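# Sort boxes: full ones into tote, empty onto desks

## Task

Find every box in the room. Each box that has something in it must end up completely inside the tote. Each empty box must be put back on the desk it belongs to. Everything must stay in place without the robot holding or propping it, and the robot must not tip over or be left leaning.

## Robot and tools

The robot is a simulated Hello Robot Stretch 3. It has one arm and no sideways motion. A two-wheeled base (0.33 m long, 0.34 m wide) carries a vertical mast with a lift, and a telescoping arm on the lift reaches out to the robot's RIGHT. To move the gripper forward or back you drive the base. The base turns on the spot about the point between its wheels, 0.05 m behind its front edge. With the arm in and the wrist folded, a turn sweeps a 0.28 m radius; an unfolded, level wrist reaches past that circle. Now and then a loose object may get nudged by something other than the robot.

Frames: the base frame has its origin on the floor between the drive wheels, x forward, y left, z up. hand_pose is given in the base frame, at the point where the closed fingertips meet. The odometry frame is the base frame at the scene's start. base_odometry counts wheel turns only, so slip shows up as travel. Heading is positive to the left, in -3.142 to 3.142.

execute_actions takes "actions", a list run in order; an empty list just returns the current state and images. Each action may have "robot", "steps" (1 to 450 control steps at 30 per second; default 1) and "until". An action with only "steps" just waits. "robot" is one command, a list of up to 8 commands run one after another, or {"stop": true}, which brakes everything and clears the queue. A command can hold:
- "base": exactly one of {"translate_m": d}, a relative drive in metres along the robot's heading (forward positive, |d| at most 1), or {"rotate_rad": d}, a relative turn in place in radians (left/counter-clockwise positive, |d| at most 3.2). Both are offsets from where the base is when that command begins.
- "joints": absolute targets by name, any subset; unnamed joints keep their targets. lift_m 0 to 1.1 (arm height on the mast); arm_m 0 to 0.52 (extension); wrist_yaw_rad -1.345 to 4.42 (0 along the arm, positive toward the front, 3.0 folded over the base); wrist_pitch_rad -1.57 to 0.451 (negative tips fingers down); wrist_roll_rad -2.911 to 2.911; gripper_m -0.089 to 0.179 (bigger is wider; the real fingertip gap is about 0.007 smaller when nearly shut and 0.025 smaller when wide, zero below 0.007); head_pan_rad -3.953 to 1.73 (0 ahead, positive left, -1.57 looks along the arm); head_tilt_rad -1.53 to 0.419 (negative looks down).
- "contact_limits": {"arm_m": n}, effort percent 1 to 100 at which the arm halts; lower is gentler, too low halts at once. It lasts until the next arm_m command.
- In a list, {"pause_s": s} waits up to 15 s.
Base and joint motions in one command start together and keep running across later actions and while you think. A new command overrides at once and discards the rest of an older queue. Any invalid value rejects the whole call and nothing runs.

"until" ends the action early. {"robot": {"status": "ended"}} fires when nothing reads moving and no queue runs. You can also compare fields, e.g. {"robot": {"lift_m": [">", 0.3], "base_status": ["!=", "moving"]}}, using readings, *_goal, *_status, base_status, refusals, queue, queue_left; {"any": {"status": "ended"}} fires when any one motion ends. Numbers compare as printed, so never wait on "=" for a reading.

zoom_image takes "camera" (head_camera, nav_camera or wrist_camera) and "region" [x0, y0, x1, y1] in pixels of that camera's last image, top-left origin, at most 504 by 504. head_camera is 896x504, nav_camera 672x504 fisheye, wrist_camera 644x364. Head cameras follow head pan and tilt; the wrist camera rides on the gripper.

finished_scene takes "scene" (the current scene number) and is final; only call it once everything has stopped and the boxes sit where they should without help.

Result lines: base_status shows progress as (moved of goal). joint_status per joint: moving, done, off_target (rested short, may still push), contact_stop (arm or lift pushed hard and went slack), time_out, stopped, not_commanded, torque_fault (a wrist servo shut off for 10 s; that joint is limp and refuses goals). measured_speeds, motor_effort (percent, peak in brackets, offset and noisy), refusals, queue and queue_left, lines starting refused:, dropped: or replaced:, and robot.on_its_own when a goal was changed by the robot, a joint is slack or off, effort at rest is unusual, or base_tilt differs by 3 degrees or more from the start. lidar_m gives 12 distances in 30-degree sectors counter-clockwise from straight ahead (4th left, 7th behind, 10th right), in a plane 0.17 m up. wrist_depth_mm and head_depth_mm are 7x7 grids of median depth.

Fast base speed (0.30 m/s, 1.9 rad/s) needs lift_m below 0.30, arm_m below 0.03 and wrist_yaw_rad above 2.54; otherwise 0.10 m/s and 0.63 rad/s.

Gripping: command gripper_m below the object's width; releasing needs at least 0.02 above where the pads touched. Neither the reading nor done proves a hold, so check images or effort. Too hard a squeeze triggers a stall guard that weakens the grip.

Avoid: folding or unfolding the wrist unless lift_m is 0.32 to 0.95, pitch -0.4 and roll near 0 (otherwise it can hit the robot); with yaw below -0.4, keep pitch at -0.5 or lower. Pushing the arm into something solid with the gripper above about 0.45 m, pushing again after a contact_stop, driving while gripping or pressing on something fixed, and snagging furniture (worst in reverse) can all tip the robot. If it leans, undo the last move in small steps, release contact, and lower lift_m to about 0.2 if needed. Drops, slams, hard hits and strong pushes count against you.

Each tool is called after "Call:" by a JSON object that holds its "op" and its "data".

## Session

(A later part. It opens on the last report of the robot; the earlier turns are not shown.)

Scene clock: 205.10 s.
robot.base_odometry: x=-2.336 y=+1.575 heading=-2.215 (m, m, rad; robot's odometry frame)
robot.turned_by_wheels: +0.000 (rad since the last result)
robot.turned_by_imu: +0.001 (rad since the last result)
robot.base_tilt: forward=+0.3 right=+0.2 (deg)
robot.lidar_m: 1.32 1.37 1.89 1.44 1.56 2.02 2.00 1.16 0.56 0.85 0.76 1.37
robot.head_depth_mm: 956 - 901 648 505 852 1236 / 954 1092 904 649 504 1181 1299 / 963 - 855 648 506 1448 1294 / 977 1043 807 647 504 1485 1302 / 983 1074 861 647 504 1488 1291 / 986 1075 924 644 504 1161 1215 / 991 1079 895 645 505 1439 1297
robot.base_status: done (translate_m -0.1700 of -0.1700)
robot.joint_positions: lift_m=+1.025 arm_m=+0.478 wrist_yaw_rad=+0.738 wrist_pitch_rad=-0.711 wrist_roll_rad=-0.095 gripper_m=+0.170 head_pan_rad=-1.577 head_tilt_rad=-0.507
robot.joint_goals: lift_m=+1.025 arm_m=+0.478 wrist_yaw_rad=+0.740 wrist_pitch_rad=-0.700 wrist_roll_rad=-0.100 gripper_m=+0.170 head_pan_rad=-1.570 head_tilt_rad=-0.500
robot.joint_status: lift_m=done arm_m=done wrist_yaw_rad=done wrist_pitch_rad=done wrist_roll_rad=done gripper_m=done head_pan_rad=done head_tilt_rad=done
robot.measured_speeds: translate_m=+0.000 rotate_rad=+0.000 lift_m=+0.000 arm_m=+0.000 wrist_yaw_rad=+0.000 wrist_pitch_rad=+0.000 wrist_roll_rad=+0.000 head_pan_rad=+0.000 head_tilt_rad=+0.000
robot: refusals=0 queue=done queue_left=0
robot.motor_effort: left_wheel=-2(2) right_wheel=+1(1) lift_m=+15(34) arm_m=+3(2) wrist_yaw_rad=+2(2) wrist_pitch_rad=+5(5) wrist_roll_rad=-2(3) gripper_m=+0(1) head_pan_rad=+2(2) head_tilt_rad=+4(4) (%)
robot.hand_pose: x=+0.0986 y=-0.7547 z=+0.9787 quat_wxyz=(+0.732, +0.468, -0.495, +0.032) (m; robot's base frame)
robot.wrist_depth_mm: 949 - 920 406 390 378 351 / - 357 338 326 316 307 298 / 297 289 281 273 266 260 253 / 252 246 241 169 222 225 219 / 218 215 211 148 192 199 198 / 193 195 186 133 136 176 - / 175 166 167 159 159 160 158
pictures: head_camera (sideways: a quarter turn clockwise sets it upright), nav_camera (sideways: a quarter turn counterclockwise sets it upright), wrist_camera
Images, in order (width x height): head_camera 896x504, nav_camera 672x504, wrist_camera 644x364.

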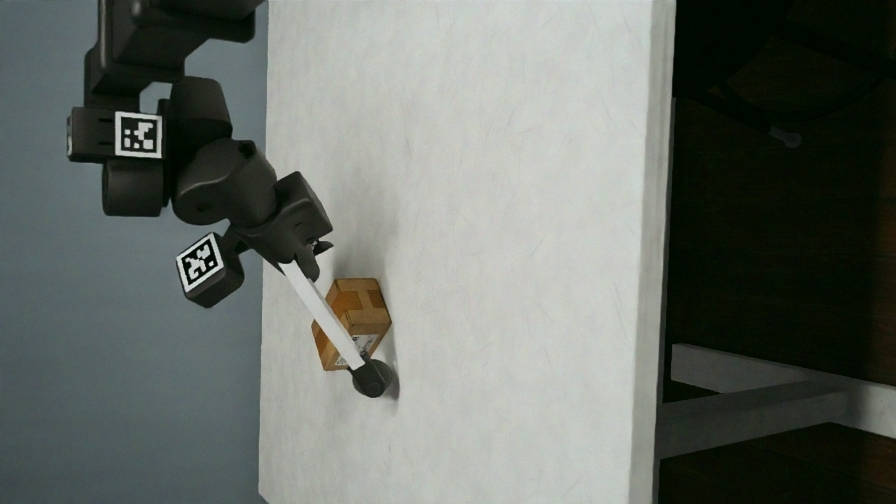

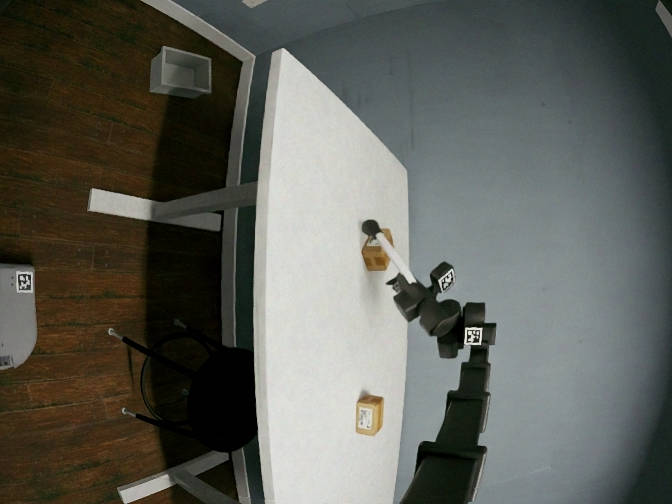

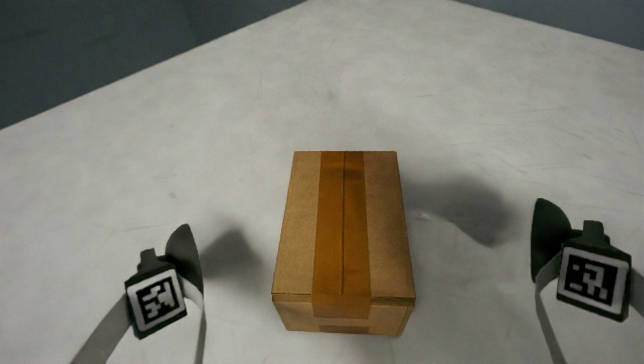

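Call:
{"op": "execute_actions", "data": {"actions": [{"robot":[{"base":{"translate_m":0.012},"joints":{"gripper_m":0.10}}],"steps":450,"until":{"robot":{"status":"ended"}}}]}}

Scene clock: 209.43 s.
robot.base_odometry: x=-2.344 y=+1.565 heading=-2.215 (m, m, rad; robot's odometry frame)
robot.turned_by_wheels: +0.000 (rad since the last result)
robot.turned_by_imu: +0.001 (rad since the last result)
robot.base_tilt: forward=+0.4 right=+0.2 (deg)
robot.lidar_m: 1.31 1.36 1.87 1.44 1.59 2.04 2.01 1.17 0.57 0.85 0.76 1.35
robot.head_depth_mm: 953 - 906 648 506 856 1244 / 956 1089 901 646 505 1218 1267 / 960 - 850 648 505 1479 1297 / 980 1045 813 648 503 1483 1297 / 980 1073 957 647 505 1481 1297 / 986 1080 901 645 504 1097 1223 / 993 1086 898 644 504 1452 1302
robot.base_status: done (translate_m +0.0120 of +0.0120)
robot.joint_positions: lift_m=+1.025 arm_m=+0.478 wrist_yaw_rad=+0.738 wrist_pitch_rad=-0.711 wrist_roll_rad=-0.095 gripper_m=+0.100 head_pan_rad=-1.577 head_tilt_rad=-0.507
robot.joint_goals: lift_m=+1.025 arm_m=+0.478 wrist_yaw_rad=+0.740 wrist_pitch_rad=-0.700 wrist_roll_rad=-0.100 gripper_m=+0.100 head_pan_rad=-1.570 head_tilt_rad=-0.500
robot.joint_status: lift_m=done arm_m=done wrist_yaw_rad=done wrist_pitch_rad=done wrist_roll_rad=done gripper_m=done head_pan_rad=done head_tilt_rad=done
robot.measured_speeds: translate_m=+0.000 rotate_rad=+0.000 lift_m=+0.000 arm_m=+0.000 wrist_yaw_rad=+0.000 wrist_pitch_rad=+0.000 wrist_roll_rad=+0.000 head_pan_rad=+0.000 head_tilt_rad=+0.000
robot: refusals=0 queue=done queue_left=0
robot.motor_effort: left_wheel=-2(1) right_wheel=+1(7) lift_m=+15(15) arm_m=+3(3) wrist_yaw_rad=+2(2) wrist_pitch_rad=+4(5) wrist_roll_rad=-2(2) gripper_m=+0(100) head_pan_rad=+2(2) head_tilt_rad=+4(5) (%)
robot.hand_pose: x=+0.0986 y=-0.7547 z=+0.9787 quat_wxyz=(+0.732, +0.468, -0.495, +0.032) (m; robot's base frame)
robot.wrist_depth_mm: 946 - 947 406 390 375 352 / 1000 - 339 327 318 306 298 / 297 287 281 272 265 260 252 / 251 246 241 172 175 224 220 / 218 214 215 151 148 200 195 / 193 190 - 132 131 172 175 / 173 171 167 150 144 159 157
pictures: head_camera (sideways: a quarter turn clockwise sets it upright), nav_camera (sideways: a quarter turn counterclockwise sets it upright), wrist_camera
Images, in order (width x height): head_camera 896x504, nav_camera 672x504, wrist_camera 644x364.

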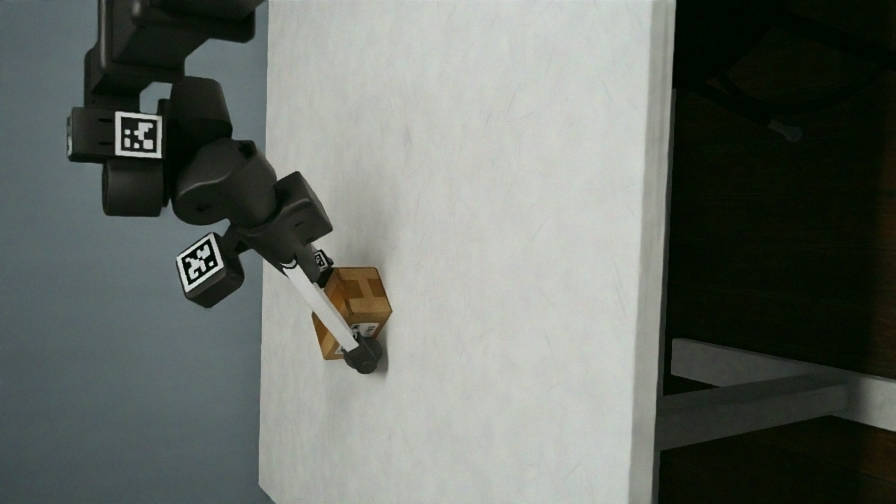

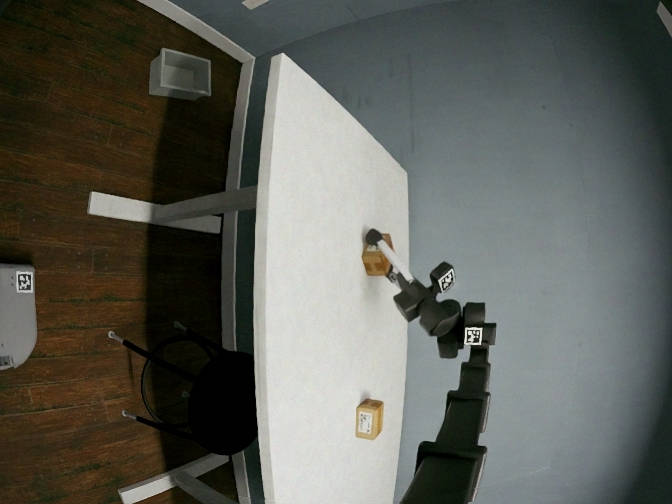

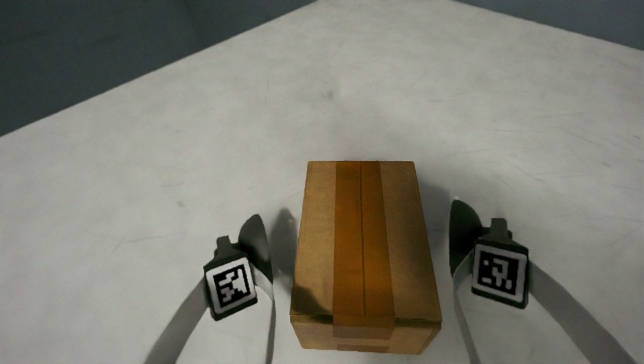

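Call:
{"op": "execute_actions", "data": {"actions": [{"robot":[{"joints":{"lift_m":1.014}},{"joints":{"gripper_m":0.025}},{"pause_s":0.5}],"steps":450,"until":{"robot":{"status":"ended"}}}]}}

Call:
{"op": "execute_actions", "data": {"actions": [{"robot":[{"joints":{"lift_m":1.05}},{"pause_s":1.0}],"steps":450,"until":{"robot":{"status":"ended"}}}]}}

Scene clock: 215.17 s.
robot.base_odometry: x=-2.344 y=+1.565 heading=-2.215 (m, m, rad; robot's odometry frame)
robot.turned_by_wheels: +0.000 (rad since the last result)
robot.turned_by_imu: +0.001 (rad since the last result)
robot.base_tilt: forward=+0.3 right=+0.2 (deg)
robot.lidar_m: 1.31 1.36 1.87 1.44 1.59 2.04 2.01 1.16 0.57 0.85 0.76 1.36
robot.head_depth_mm: 953 - 904 647 506 852 1247 / 955 - 902 649 506 1206 1262 / 966 - 849 646 504 1486 1293 / 982 1043 812 648 505 1484 1287 / 984 1075 954 648 504 1499 1298 / 989 1077 902 647 505 1101 1225 / 989 1084 897 648 504 1451 1292
robot.base_status: done (translate_m +0.0120 of +0.0120)
robot.joint_positions: lift_m=+1.015 arm_m=+0.478 wrist_yaw_rad=+0.746 wrist_pitch_rad=-0.695 wrist_roll_rad=-0.100 gripper_m=+0.026 head_pan_rad=-1.577 head_tilt_rad=-0.507
robot.joint_goals: lift_m=+1.014 arm_m=+0.478 wrist_yaw_rad=+0.740 wrist_pitch_rad=-0.700 wrist_roll_rad=-0.100 gripper_m=+0.025 head_pan_rad=-1.570 head_tilt_rad=-0.500
robot.joint_status: lift_m=done arm_m=done wrist_yaw_rad=done wrist_pitch_rad=done wrist_roll_rad=done gripper_m=done head_pan_rad=done head_tilt_rad=done
robot.measured_speeds: translate_m=+0.000 rotate_rad=+0.000 lift_m=+0.000 arm_m=+0.000 wrist_yaw_rad=+0.000 wrist_pitch_rad=+0.000 wrist_roll_rad=+0.000 head_pan_rad=+0.000 head_tilt_rad=+0.000
robot: refusals=0 queue=done queue_left=0
robot.motor_effort: left_wheel=-1(4) right_wheel=+1(6) lift_m=+12(15) arm_m=+3(3) wrist_yaw_rad=-5(5) wrist_pitch_rad=-3(5) wrist_roll_rad=+1(2) gripper_m=-25(100) head_pan_rad=+2(2) head_tilt_rad=+5(5) (%)
robot.hand_pose: x=+0.1016 y=-0.7560 z=+0.9707 quat_wxyz=(+0.733, +0.465, -0.495, +0.041) (m; robot's base frame)
robot.wrist_depth_mm: 938 - 972 403 389 376 350 / 999 353 329 320 312 302 294 / 288 279 272 264 260 252 247 / 242 238 233 163 163 217 213 / 209 205 204 140 137 195 188 / 184 181 179 123 122 166 167 / 165 163 159 137 130 153 151
pictures: head_camera (sideways: a quarter turn clockwise sets it upright), nav_camera (sideways: a quarter turn counterclockwise sets it upright), wrist_camera
Images, in order (width x height): head_camera 896x504, nav_camera 672x504, wrist_camera 644x364.

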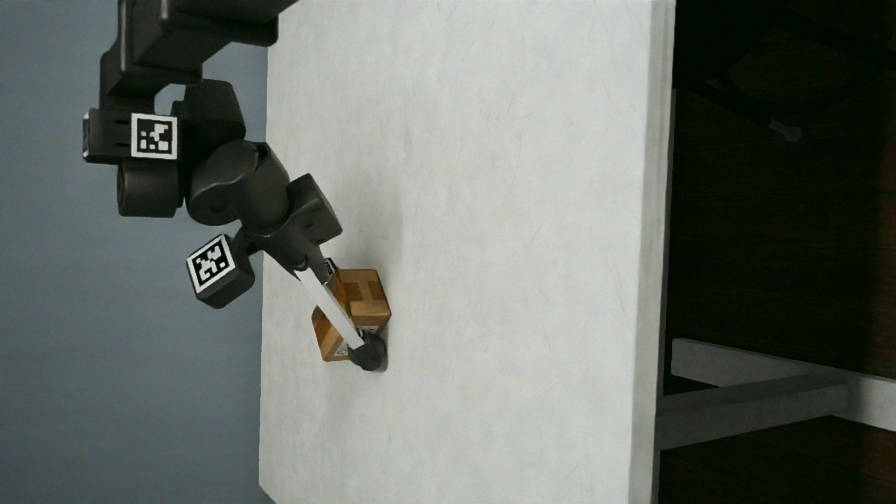

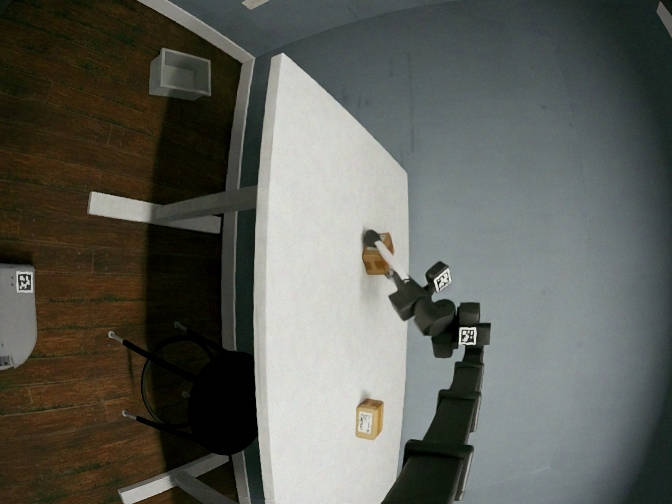

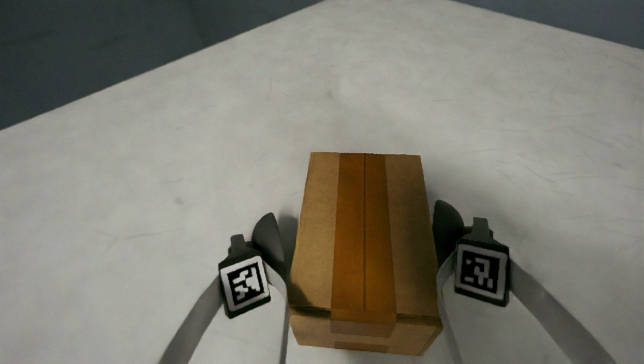

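Scene clock: 217.20 s.
robot.base_odometry: x=-2.344 y=+1.565 heading=-2.215 (m, m, rad; robot's odometry frame)
robot.turned_by_wheels: +0.000 (rad since the last result)
robot.turned_by_imu: +0.000 (rad since the last result)
robot.base_tilt: forward=+0.4 right=+0.2 (deg)
robot.lidar_m: 1.31 1.36 1.87 1.44 1.59 2.03 2.01 1.16 0.57 0.85 0.75 1.36
robot.head_depth_mm: 940 1064 900 647 505 858 1251 / 945 1081 902 646 504 1214 1266 / 953 - 876 647 504 1480 1300 / 975 1038 812 647 504 1496 1293 / 981 1073 901 648 503 1493 1292 / 986 1076 898 646 503 1099 1226 / 991 1079 897 644 504 1456 1294
robot.base_status: done (translate_m +0.0120 of +0.0120)
robot.joint_positions: lift_m=+1.049 arm_m=+0.478 wrist_yaw_rad=+0.742 wrist_pitch_rad=-0.730 wrist_roll_rad=-0.101 gripper_m=+0.026 head_pan_rad=-1.577 head_tilt_rad=-0.507
robot.joint_goals: lift_m=+1.050 arm_m=+0.478 wrist_yaw_rad=+0.740 wrist_pitch_rad=-0.700 wrist_roll_rad=-0.100 gripper_m=+0.025 head_pan_rad=-1.570 head_tilt_rad=-0.500
robot.joint_status: lift_m=done arm_m=done wrist_yaw_rad=done wrist_pitch_rad=done wrist_roll_rad=done gripper_m=done head_pan_rad=done head_tilt_rad=done
robot.measured_speeds: translate_m=+0.000 rotate_rad=+0.000 lift_m=+0.000 arm_m=+0.000 wrist_yaw_rad=+0.000 wrist_pitch_rad=+0.000 wrist_roll_rad=+0.000 head_pan_rad=+0.000 head_tilt_rad=+0.000
robot: refusals=0 queue=done queue_left=0
robot.motor_effort: left_wheel=-2(2) right_wheel=+1(1) lift_m=+38(38) arm_m=+3(3) wrist_yaw_rad=-2(5) wrist_pitch_rad=+14(14) wrist_roll_rad=+1(1) gripper_m=-24(26) head_pan_rad=+2(2) head_tilt_rad=+4(5) (%)
robot.hand_pose: x=+0.0967 y=-0.7517 z=+0.9993 quat_wxyz=(+0.733, +0.474, -0.487, +0.028) (m; robot's base frame)
robot.wrist_depth_mm: 938 - - 437 420 407 365 / - - 366 356 343 336 325 / - 315 306 300 292 284 279 / 277 270 265 259 254 249 243 / 241 237 236 163 154 224 215 / 214 212 210 126 124 195 194 / 192 191 186 122 118 179 177
pictures: head_camera (sideways: a quarter turn clockwise sets it upright), nav_camera (sideways: a quarter turn counterclockwise sets it upright), wrist_camera
Images, in order (width x height): head_camera 896x504, nav_camera 672x504, wrist_camera 644x364.

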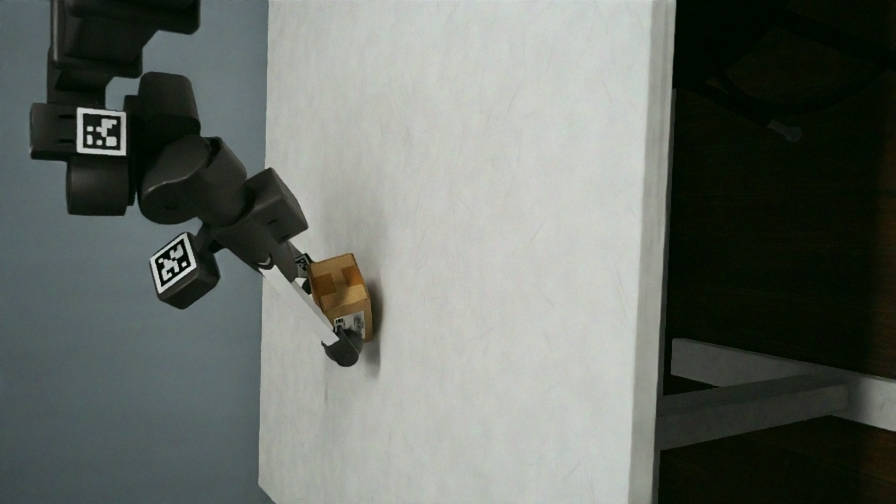

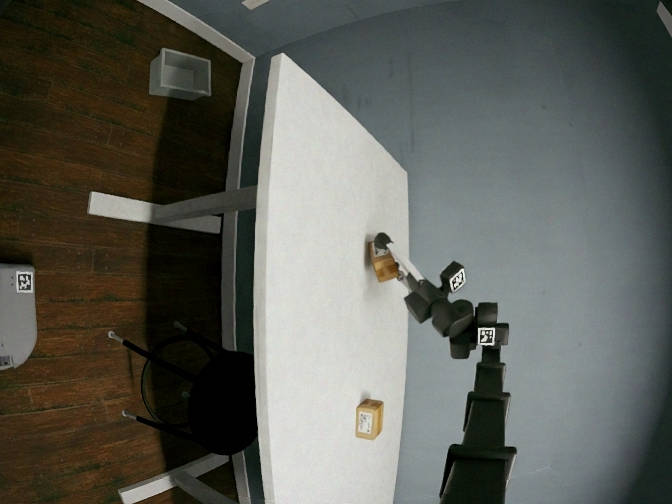

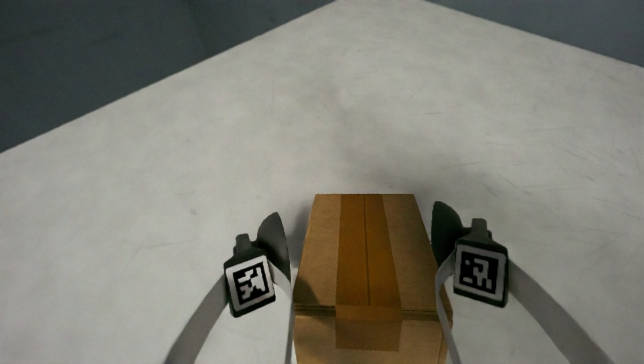

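Call:
{"op": "execute_actions", "data": {"actions": [{"robot":[{"joints":{"lift_m":1.02}},{"joints":{"gripper_m":0.11}},{"joints":{"lift_m":1.024}},{"pause_s":0.3}],"steps":450,"until":{"robot":{"status":"ended"}}}]}}

Scene clock: 225.67 s.
robot.base_odometry: x=-2.344 y=+1.565 heading=-2.215 (m, m, rad; robot's odometry frame)
robot.turned_by_wheels: +0.000 (rad since the last result)
robot.turned_by_imu: +0.001 (rad since the last result)
robot.base_tilt: forward=+0.4 right=+0.2 (deg)
robot.lidar_m: 1.30 1.36 1.87 1.44 1.59 2.03 2.01 1.16 0.57 0.85 0.76 1.35
robot.head_depth_mm: 951 - 902 648 505 853 1238 / 954 1091 898 648 505 1204 1274 / 962 - 855 647 506 1486 1293 / 978 1038 808 648 505 1497 1296 / 979 1071 950 646 504 1490 1295 / 986 1079 899 645 504 1101 1222 / 992 1080 896 646 503 1453 1297
robot.base_status: done (translate_m +0.0120 of +0.0120)
robot.joint_positions: lift_m=+1.024 arm_m=+0.478 wrist_yaw_rad=+0.741 wrist_pitch_rad=-0.711 wrist_roll_rad=-0.102 gripper_m=+0.110 head_pan_rad=-1.577 head_tilt_rad=-0.507
robot.joint_goals: lift_m=+1.024 arm_m=+0.478 wrist_yaw_rad=+0.740 wrist_pitch_rad=-0.700 wrist_roll_rad=-0.100 gripper_m=+0.110 head_pan_rad=-1.570 head_tilt_rad=-0.500
robot.joint_status: lift_m=done arm_m=done wrist_yaw_rad=done wrist_pitch_rad=done wrist_roll_rad=done gripper_m=done head_pan_rad=done head_tilt_rad=done
robot.measured_speeds: translate_m=+0.000 rotate_rad=+0.000 lift_m=+0.000 arm_m=+0.000 wrist_yaw_rad=+0.000 wrist_pitch_rad=+0.000 wrist_roll_rad=+0.000 head_pan_rad=+0.000 head_tilt_rad=+0.000
robot: refusals=0 queue=done queue_left=0
robot.motor_effort: left_wheel=-2(3) right_wheel=+1(3) lift_m=+35(35) arm_m=+3(3) wrist_yaw_rad=+0(2) wrist_pitch_rad=+5(13) wrist_roll_rad=+1(2) gripper_m=+1(96) head_pan_rad=+3(2) head_tilt_rad=+5(4) (%)
robot.hand_pose: x=+0.0989 y=-0.7545 z=+0.9768 quat_wxyz=(+0.733, +0.468, -0.492, +0.034) (m; robot's base frame)
robot.wrist_depth_mm: 933 - 970 403 388 377 348 / - 355 335 322 315 306 299 / 292 285 277 272 264 257 252 / 247 241 237 170 172 224 217 / 216 211 212 148 147 201 193 / 190 188 181 130 130 - 174 / 171 169 165 151 144 158 158
pictures: head_camera (sideways: a quarter turn clockwise sets it upright), nav_camera (sideways: a quarter turn counterclockwise sets it upright), wrist_camera
Images, in order (width x height): head_camera 896x504, nav_camera 672x504, wrist_camera 644x364.

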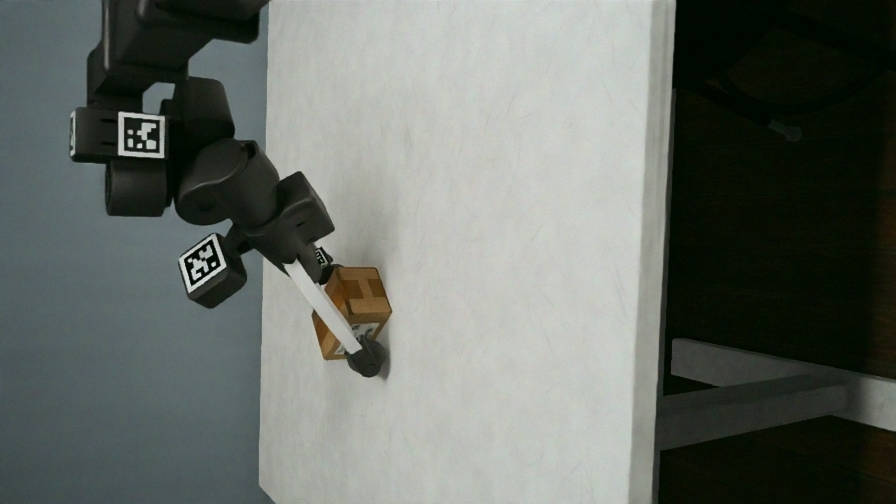

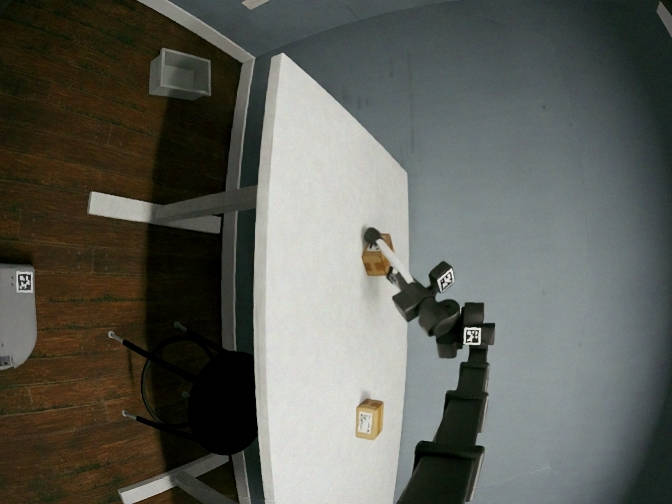

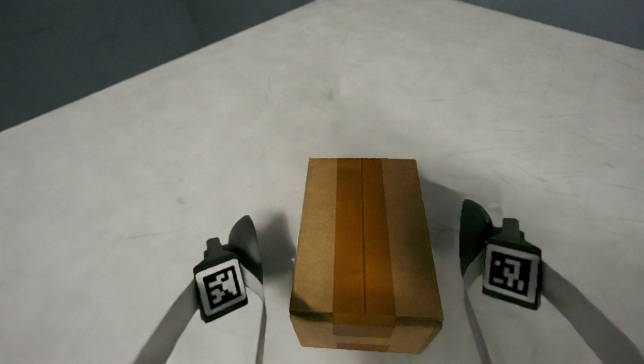

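Call:
{"op": "execute_actions", "data": {"actions": [{"robot":[{"base":{"translate_m":0.013},"joints":{"arm_m":0.493,"lift_m":1.022}},{"joints":{"gripper_m":0.0}},{"pause_s":0.5},{"joints":{"lift_m":1.05}},{"pause_s":0.7}],"steps":450,"until":{"robot":{"status":"ended"}}}]}}

Scene clock: 236.33 s.
robot.base_odometry: x=-2.351 y=+1.555 heading=-2.215 (m, m, rad; robot's odometry frame)
robot.turned_by_wheels: +0.000 (rad since the last result)
robot.turned_by_imu: +0.001 (rad since the last result)
robot.base_tilt: forward=+0.3 right=+0.3 (deg)
robot.lidar_m: 1.30 1.35 1.85 1.44 1.63 2.04 2.02 0.76 0.57 0.85 0.75 1.34
robot.head_depth_mm: 940 1063 901 647 505 870 1275 / 943 1078 903 647 504 1418 1301 / 950 - 876 648 505 1490 1291 / 975 1031 770 647 504 1497 1296 / 985 1074 805 645 504 1481 1299 / 986 1082 897 645 504 1077 1214 / 990 1085 900 645 504 1485 1291
robot.base_status: done (translate_m +0.0130 of +0.0130)
robot.joint_positions: lift_m=+1.049 arm_m=+0.493 wrist_yaw_rad=+0.741 wrist_pitch_rad=-0.731 wrist_roll_rad=-0.099 gripper_m=+0.009 head_pan_rad=-1.577 head_tilt_rad=-0.507
robot.joint_goals: lift_m=+1.050 arm_m=+0.493 wrist_yaw_rad=+0.740 wrist_pitch_rad=-0.700 wrist_roll_rad=-0.100 gripper_m=+0.010 head_pan_rad=-1.570 head_tilt_rad=-0.500
robot.joint_status: lift_m=done arm_m=done wrist_yaw_rad=done wrist_pitch_rad=done wrist_roll_rad=done gripper_m=off_target head_pan_rad=done head_tilt_rad=done
robot.measured_speeds: translate_m=+0.000 rotate_rad=+0.000 lift_m=+0.000 arm_m=+0.000 wrist_yaw_rad=+0.000 wrist_pitch_rad=+0.000 wrist_roll_rad=+0.000 head_pan_rad=+0.000 head_tilt_rad=+0.000
robot: refusals=0 queue=done queue_left=0
robot.on_its_own: gripper_m is held at +0.010, not at your +0.000, by its stall guard, which is still easing
robot.motor_effort: left_wheel=-2(2) right_wheel=+0(7) lift_m=+37(40) arm_m=+3(4) wrist_yaw_rad=-1(0) wrist_pitch_rad=+14(14) wrist_roll_rad=+0(1) gripper_m=-6(100) head_pan_rad=+2(2) head_tilt_rad=+5(5) (%)
robot.hand_pose: x=+0.0964 y=-0.7667 z=+0.9991 quat_wxyz=(+0.733, +0.474, -0.488, +0.027) (m; robot's base frame)
robot.wrist_depth_mm: 928 - 989 434 420 398 355 / - - 366 356 340 335 325 / - 314 307 299 292 283 279 / 275 269 264 258 254 248 242 / 240 236 234 144 142 220 216 / 213 210 210 128 127 197 194 / 192 190 187 118 115 178 176
pictures: head_camera (sideways: a quarter turn clockwise sets it upright), nav_camera (sideways: a quarter turn counterclockwise sets it upright), wrist_camera
Images, in order (width x height): head_camera 896x504, nav_camera 672x504, wrist_camera 644x364.

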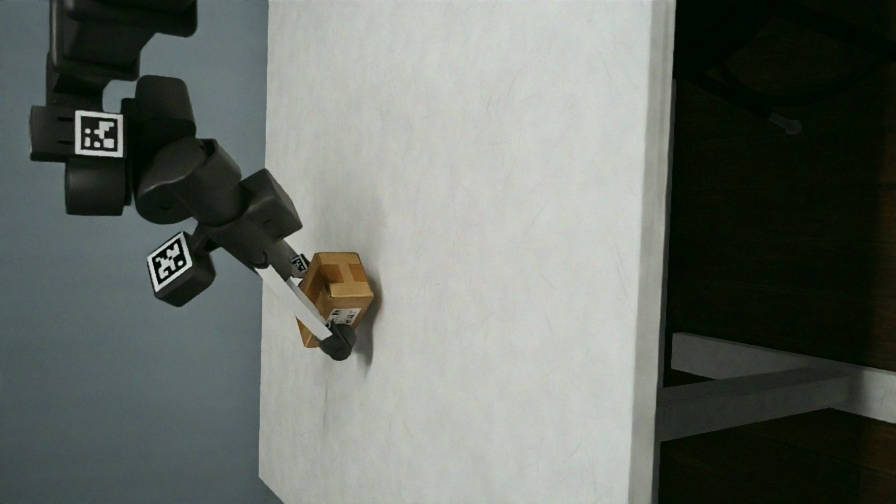

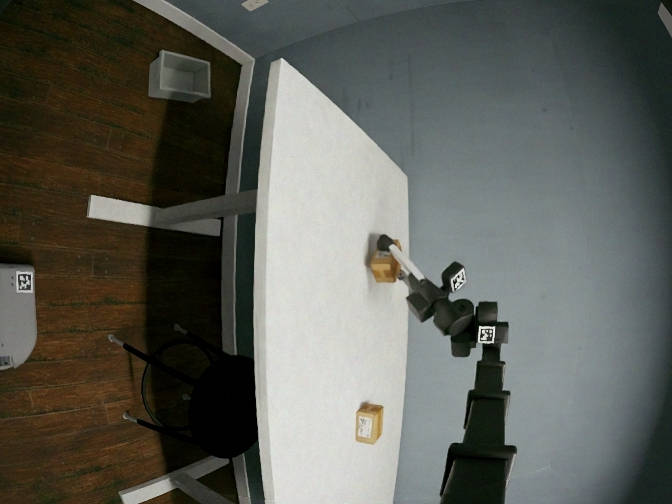

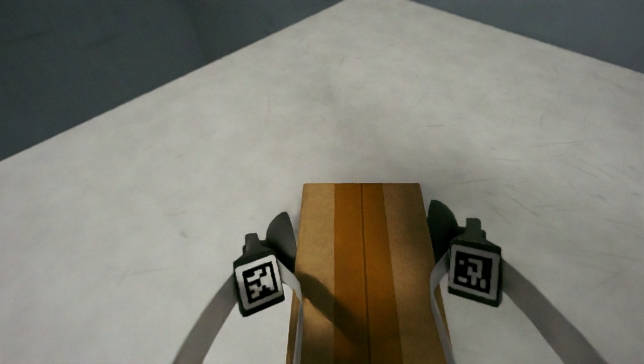

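Call:
{"op": "execute_actions", "data": {"actions": [{"robot":[{"joints":{"gripper_m":0.024}},{"pause_s":0.7}],"steps":450,"until":{"robot":{"status":"ended"}}}]}}

Scene clock: 238.73 s.
robot.base_odometry: x=-2.351 y=+1.555 heading=-2.215 (m, m, rad; robot's odometry frame)
robot.turned_by_wheels: +0.000 (rad since the last result)
robot.turned_by_imu: +0.000 (rad since the last result)
robot.base_tilt: forward=+0.3 right=+0.2 (deg)
robot.lidar_m: 1.29 1.34 1.85 1.44 1.63 2.04 2.02 0.76 0.57 0.86 0.75 1.34
robot.head_depth_mm: 937 1064 900 646 505 877 1268 / 947 1084 902 646 505 1428 1299 / 952 - 877 647 505 1484 1292 / 975 1032 772 645 505 1488 1294 / 978 1074 789 646 504 1477 1301 / 988 1078 899 646 503 1070 1215 / 989 1081 894 645 504 1484 1295
robot.base_status: done (translate_m +0.0130 of +0.0130)
robot.joint_positions: lift_m=+1.049 arm_m=+0.493 wrist_yaw_rad=+0.741 wrist_pitch_rad=-0.731 wrist_roll_rad=-0.099 gripper_m=+0.025 head_pan_rad=-1.577 head_tilt_rad=-0.507
robot.joint_goals: lift_m=+1.050 arm_m=+0.493 wrist_yaw_rad=+0.740 wrist_pitch_rad=-0.700 wrist_roll_rad=-0.100 gripper_m=+0.024 head_pan_rad=-1.570 head_tilt_rad=-0.500
robot.joint_status: lift_m=done arm_m=done wrist_yaw_rad=done wrist_pitch_rad=done wrist_roll_rad=done gripper_m=done head_pan_rad=done head_tilt_rad=done
robot.measured_speeds: translate_m=+0.000 rotate_rad=+0.000 lift_m=+0.000 arm_m=+0.000 wrist_yaw_rad=+0.000 wrist_pitch_rad=+0.000 wrist_roll_rad=+0.000 head_pan_rad=+0.000 head_tilt_rad=+0.000
robot: refusals=0 queue=done queue_left=0
robot.motor_effort: left_wheel=-2(2) right_wheel=+0(0) lift_m=+37(37) arm_m=+3(3) wrist_yaw_rad=-1(1) wrist_pitch_rad=+14(14) wrist_roll_rad=+0(0) gripper_m=-22(31) head_pan_rad=+2(2) head_tilt_rad=+4(4) (%)
robot.hand_pose: x=+0.0963 y=-0.7667 z=+0.9991 quat_wxyz=(+0.733, +0.474, -0.488, +0.027) (m; robot's base frame)
robot.wrist_depth_mm: 924 - - 435 418 397 354 / - - 365 352 341 334 326 / - 314 306 298 291 284 278 / 277 269 264 259 253 248 244 / 242 237 235 144 141 220 215 / 213 210 211 129 127 197 193 / 193 190 186 118 115 178 176
pictures: head_camera (sideways: a quarter turn clockwise sets it upright), nav_camera (sideways: a quarter turn counterclockwise sets it upright), wrist_camera
Images, in order (width x height): head_camera 896x504, nav_camera 672x504, wrist_camera 644x364.

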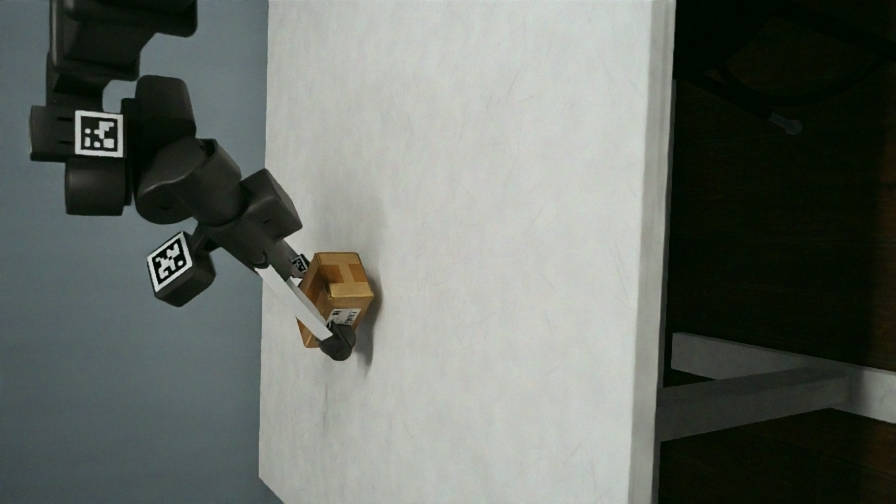

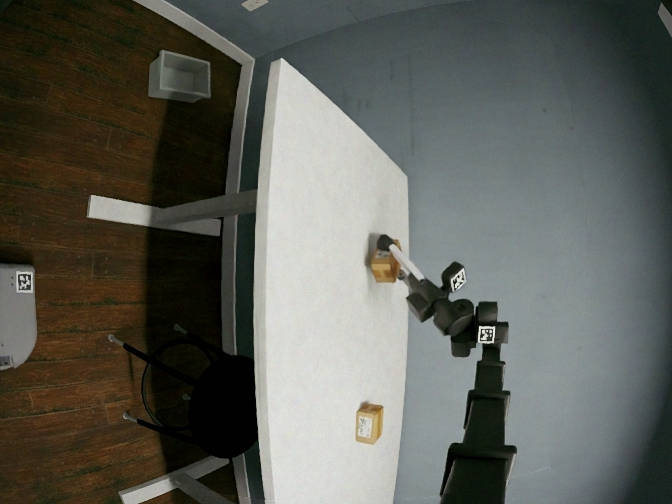

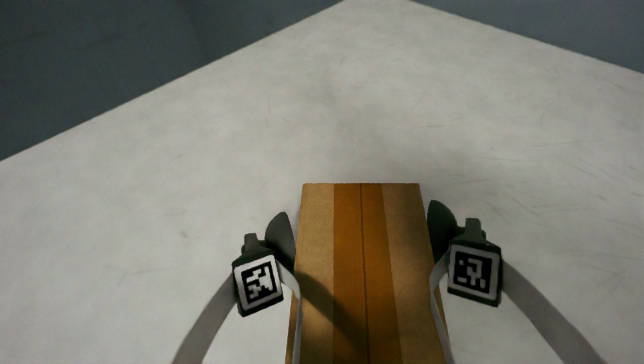

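Call:
{"op": "execute_actions", "data": {"actions": [{"robot":{"base":{"translate_m":0.878},"joints":{"wrist_yaw_rad":0.19,"arm_m":0.39,"lift_m":1.07,"head_pan_rad":-1.45,"head_tilt_rad":-1.0}},"steps":450,"until":{"robot":{"translate_m":[">",0.63]}}},{"robot":{"joints":{"lift_m":0.32}},"steps":450,"until":{"robot":{"status":"ended"}}}]}}

Scene clock: 267.00 s.
robot.base_odometry: x=-2.879 y=+0.852 heading=-2.215 (m, m, rad; robot's odometry frame)
robot.turned_by_wheels: +0.000 (rad since the last result)
robot.turned_by_imu: +0.000 (rad since the last result)
robot.base_tilt: forward=+0.4 right=+0.2 (deg)
robot.lidar_m: 0.42 0.44 0.61 1.68 1.64 2.00 2.89 1.22 0.92 1.16 0.60 0.44
robot.head_depth_mm: 1115 1308 1532 1443 1310 1200 1116 / 1131 1336 1558 - 1323 1203 - / 1148 1361 1561 1409 1294 1197 - / 1161 1395 1596 1436 1313 1205 1120 / 1193 1423 1589 1464 1328 1214 1117 / 1107 1181 1258 1340 1304 1208 1121 / 879 922 971 1031 1086 1138 1109
robot.base_status: done (translate_m +0.8780 of +0.8780)
robot.joint_positions: lift_m=+0.320 arm_m=+0.390 wrist_yaw_rad=+0.192 wrist_pitch_rad=-0.733 wrist_roll_rad=-0.099 gripper_m=+0.025 head_pan_rad=-1.457 head_tilt_rad=-0.987
robot.joint_goals: lift_m=+0.320 arm_m=+0.390 wrist_yaw_rad=+0.190 wrist_pitch_rad=-0.700 wrist_roll_rad=-0.100 gripper_m=+0.024 head_pan_rad=-1.450 head_tilt_rad=-1.000
robot.joint_status: lift_m=done arm_m=done wrist_yaw_rad=done wrist_pitch_rad=done wrist_roll_rad=done gripper_m=done head_pan_rad=done head_tilt_rad=done
robot.measured_speeds: translate_m=+0.000 rotate_rad=+0.000 lift_m=+0.000 arm_m=+0.000 wrist_yaw_rad=+0.000 wrist_pitch_rad=+0.000 wrist_roll_rad=+0.000 head_pan_rad=+0.000 head_tilt_rad=+0.000
robot: refusals=0 queue=done queue_left=0
robot.motor_effort: left_wheel=-1(2) right_wheel=+0(7) lift_m=+17(39) arm_m=-3(1) wrist_yaw_rad=-1(3) wrist_pitch_rad=+15(15) wrist_roll_rad=+0(0) gripper_m=-21(22) head_pan_rad=+2(11) head_tilt_rad=-7(40) (%)
robot.hand_pose: x=+0.0117 y=-0.7064 z=+0.2698 quat_wxyz=(+0.712, +0.325, -0.598, -0.173) (m; robot's base frame)
robot.wrist_depth_mm: 380 497 612 571 525 491 459 / 389 514 672 645 588 549 516 / 399 524 647 633 616 595 561 / 407 538 560 548 539 528 516 / 415 491 471 144 141 469 459 / 420 442 436 129 127 417 408 / 404 402 361 118 115 378 375
pictures: head_camera (sideways: a quarter turn clockwise sets it upright), nav_camera (sideways: a quarter turn counterclockwise sets it upright), wrist_camera
Images, in order (width x height): head_camera 896x504, nav_camera 672x504, wrist_camera 644x364.

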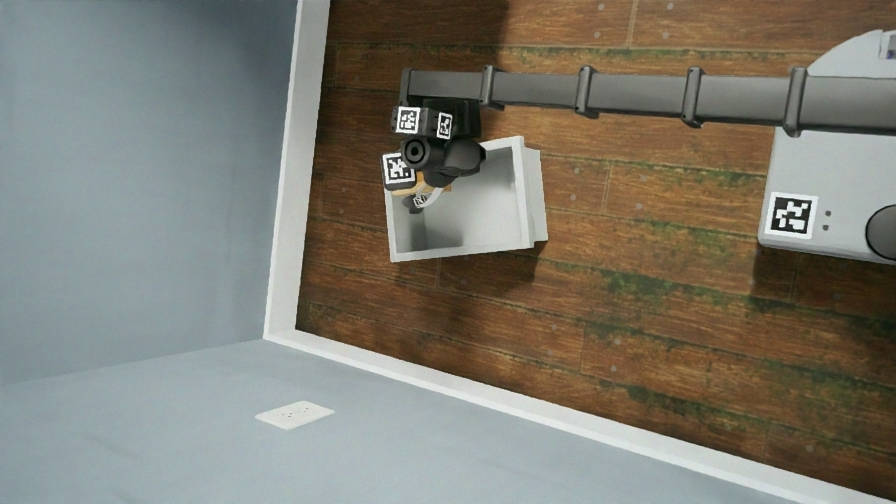

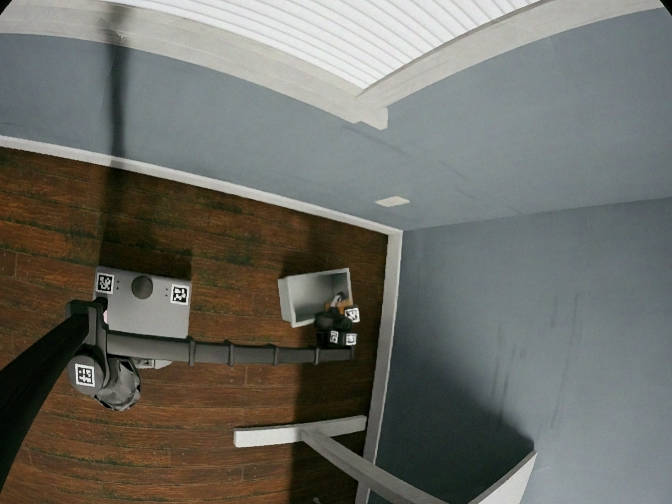

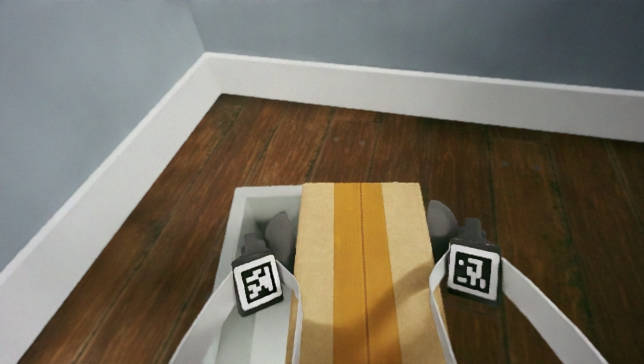

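Call:
{"op": "execute_actions", "data": {"actions": [{"robot":[{"base":{"translate_m":0.043},"joints":{"arm_m":0.45,"lift_m":0.25,"head_tilt_rad":-0.95}}],"steps":450,"until":{"robot":{"status":"ended"}}}]}}

Scene clock: 284.93 s.
robot.base_odometry: x=-2.904 y=+0.818 heading=-2.215 (m, m, rad; robot's odometry frame)
robot.turned_by_wheels: +0.000 (rad since the last result)
robot.turned_by_imu: +0.001 (rad since the last result)
robot.base_tilt: forward=+0.4 right=+0.2 (deg)
robot.lidar_m: 0.38 0.39 0.54 1.52 1.77 2.03 2.93 1.25 0.95 1.17 0.54 0.39
robot.head_depth_mm: 1090 1271 1539 1466 1326 1205 1119 / 1114 1303 1570 1528 1314 1212 - / 1129 1321 1596 1464 1316 1219 1154 / 1144 1345 1599 1470 1314 1219 1133 / 1166 1348 1569 1474 1338 1225 1117 / 988 1054 1116 1212 1267 1210 1122 / 784 824 867 912 963 1025 1067
robot.base_status: done (translate_m +0.0430 of +0.0430)
robot.joint_positions: lift_m=+0.250 arm_m=+0.450 wrist_yaw_rad=+0.192 wrist_pitch_rad=-0.733 wrist_roll_rad=-0.099 gripper_m=+0.025 head_pan_rad=-1.457 head_tilt_rad=-0.952
robot.joint_goals: lift_m=+0.250 arm_m=+0.450 wrist_yaw_rad=+0.190 wrist_pitch_rad=-0.700 wrist_roll_rad=-0.100 gripper_m=+0.024 head_pan_rad=-1.450 head_tilt_rad=-0.950
robot.joint_status: lift_m=done arm_m=done wrist_yaw_rad=done wrist_pitch_rad=done wrist_roll_rad=done gripper_m=done head_pan_rad=done head_tilt_rad=done
robot.measured_speeds: translate_m=+0.000 rotate_rad=+0.000 lift_m=+0.000 arm_m=+0.000 wrist_yaw_rad=+0.000 wrist_pitch_rad=+0.000 wrist_roll_rad=+0.000 head_pan_rad=+0.000 head_tilt_rad=+0.000
robot: refusals=0 queue=done queue_left=0
robot.motor_effort: left_wheel=-2(1) right_wheel=+0(6) lift_m=+17(18) arm_m=+4(2) wrist_yaw_rad=-1(1) wrist_pitch_rad=+15(14) wrist_roll_rad=+0(0) gripper_m=-22(21) head_pan_rad=+2(2) head_tilt_rad=+2(9) (%)
robot.hand_pose: x=+0.0116 y=-0.7658 z=+0.1997 quat_wxyz=(+0.712, +0.325, -0.598, -0.174) (m; robot's base frame)
robot.wrist_depth_mm: 342 448 545 508 469 438 410 / 349 455 595 559 517 481 446 / 358 459 541 523 514 506 481 / 364 454 463 458 446 437 432 / 366 418 393 144 141 387 382 / 364 370 358 129 127 350 344 / 340 334 284 118 115 303 309
pictures: head_camera (sideways: a quarter turn clockwise sets it upright), nav_camera (sideways: a quarter turn counterclockwise sets it upright), wrist_camera
Images, in order (width x height): head_camera 896x504, nav_camera 672x504, wrist_camera 644x364.

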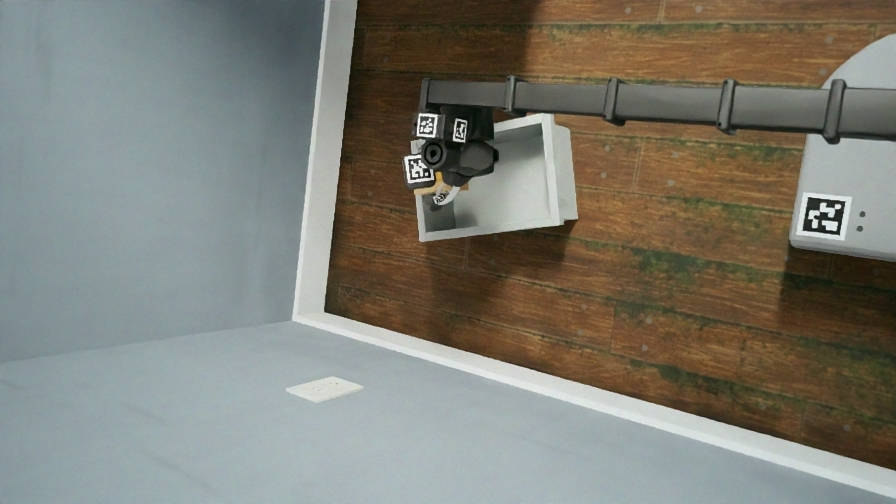

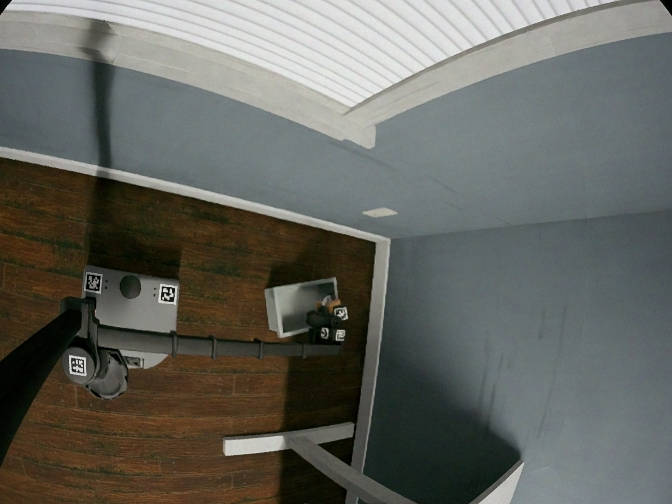

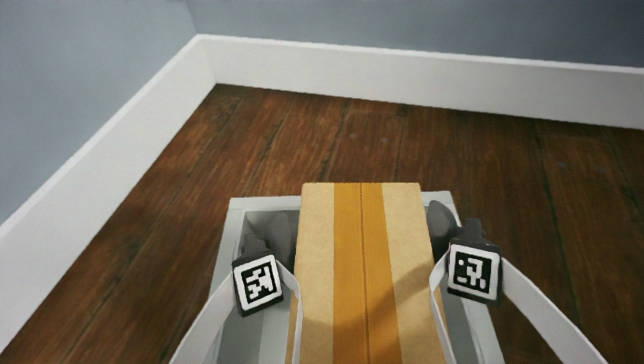

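Call:
{"op": "execute_actions", "data": {"actions": [{"robot":[{"base":{"translate_m":0.008},"joints":{"arm_m":0.46}},{"joints":{"lift_m":0.13}}],"steps":450,"until":{"robot":{"status":"ended"}}}]}}

Scene clock: 291.93 s.
robot.base_odometry: x=-2.909 y=+0.812 heading=-2.215 (m, m, rad; robot's odometry frame)
robot.turned_by_wheels: +0.000 (rad since the last result)
robot.turned_by_imu: +0.001 (rad since the last result)
robot.base_tilt: forward=+0.3 right=+0.3 (deg)
robot.lidar_m: 0.37 0.39 0.53 1.48 1.79 2.03 2.95 1.27 0.95 1.16 0.53 0.39
robot.head_depth_mm: 1092 1278 1529 1472 1333 1210 1115 / 1103 1303 1562 1499 1324 1214 - / 1127 1333 1589 1455 1320 1212 1154 / 1142 1347 1586 1493 1340 1214 1133 / 1156 1331 1534 1467 1344 1222 1120 / 974 1031 1091 1180 1260 1208 1120 / 767 807 848 892 946 1009 1060
robot.base_status: done (translate_m +0.0080 of +0.0080)
robot.joint_positions: lift_m=+0.130 arm_m=+0.460 wrist_yaw_rad=+0.192 wrist_pitch_rad=-0.733 wrist_roll_rad=-0.099 gripper_m=+0.025 head_pan_rad=-1.457 head_tilt_rad=-0.952
robot.joint_goals: lift_m=+0.130 arm_m=+0.460 wrist_yaw_rad=+0.190 wrist_pitch_rad=-0.700 wrist_roll_rad=-0.100 gripper_m=+0.024 head_pan_rad=-1.450 head_tilt_rad=-0.950
robot.joint_status: lift_m=done arm_m=done wrist_yaw_rad=done wrist_pitch_rad=done wrist_roll_rad=done gripper_m=done head_pan_rad=done head_tilt_rad=done
robot.measured_speeds: translate_m=+0.000 rotate_rad=+0.000 lift_m=+0.000 arm_m=+0.000 wrist_yaw_rad=+0.000 wrist_pitch_rad=+0.000 wrist_roll_rad=+0.000 head_pan_rad=+0.000 head_tilt_rad=+0.000
robot: refusals=0 queue=done queue_left=0
robot.motor_effort: left_wheel=-1(1) right_wheel=+0(6) lift_m=+17(16) arm_m=+3(2) wrist_yaw_rad=-1(2) wrist_pitch_rad=+15(14) wrist_roll_rad=+1(0) gripper_m=-22(22) head_pan_rad=+2(2) head_tilt_rad=+2(2) (%)
robot.hand_pose: x=+0.0116 y=-0.7758 z=+0.0797 quat_wxyz=(+0.712, +0.325, -0.598, -0.174) (m; robot's base frame)
robot.wrist_depth_mm: 328 421 492 465 441 415 390 / 330 410 420 405 395 384 376 / 339 357 185 191 190 168 319 / 316 295 213 221 220 169 271 / 278 139 201 144 141 159 124 / 246 121 179 129 127 154 112 / 217 119 208 118 115 176 107
pictures: head_camera (sideways: a quarter turn clockwise sets it upright), nav_camera (sideways: a quarter turn counterclockwise sets it upright), wrist_camera
Images, in order (width x height): head_camera 896x504, nav_camera 672x504, wrist_camera 644x364.

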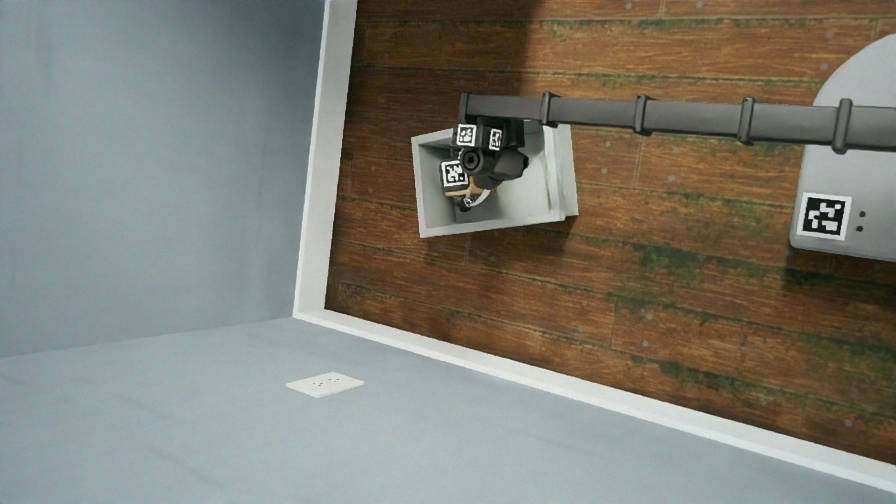

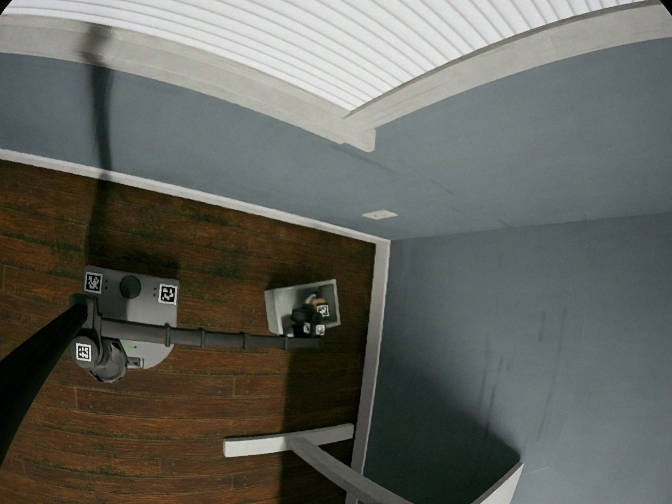

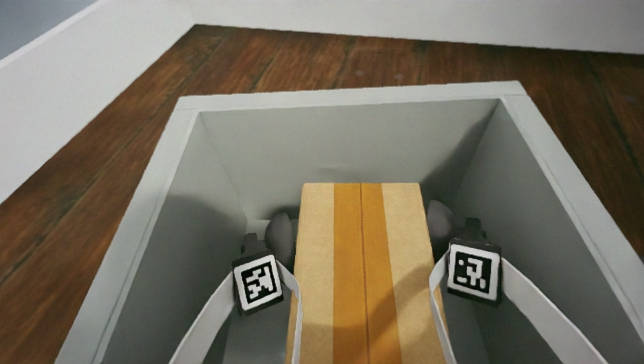

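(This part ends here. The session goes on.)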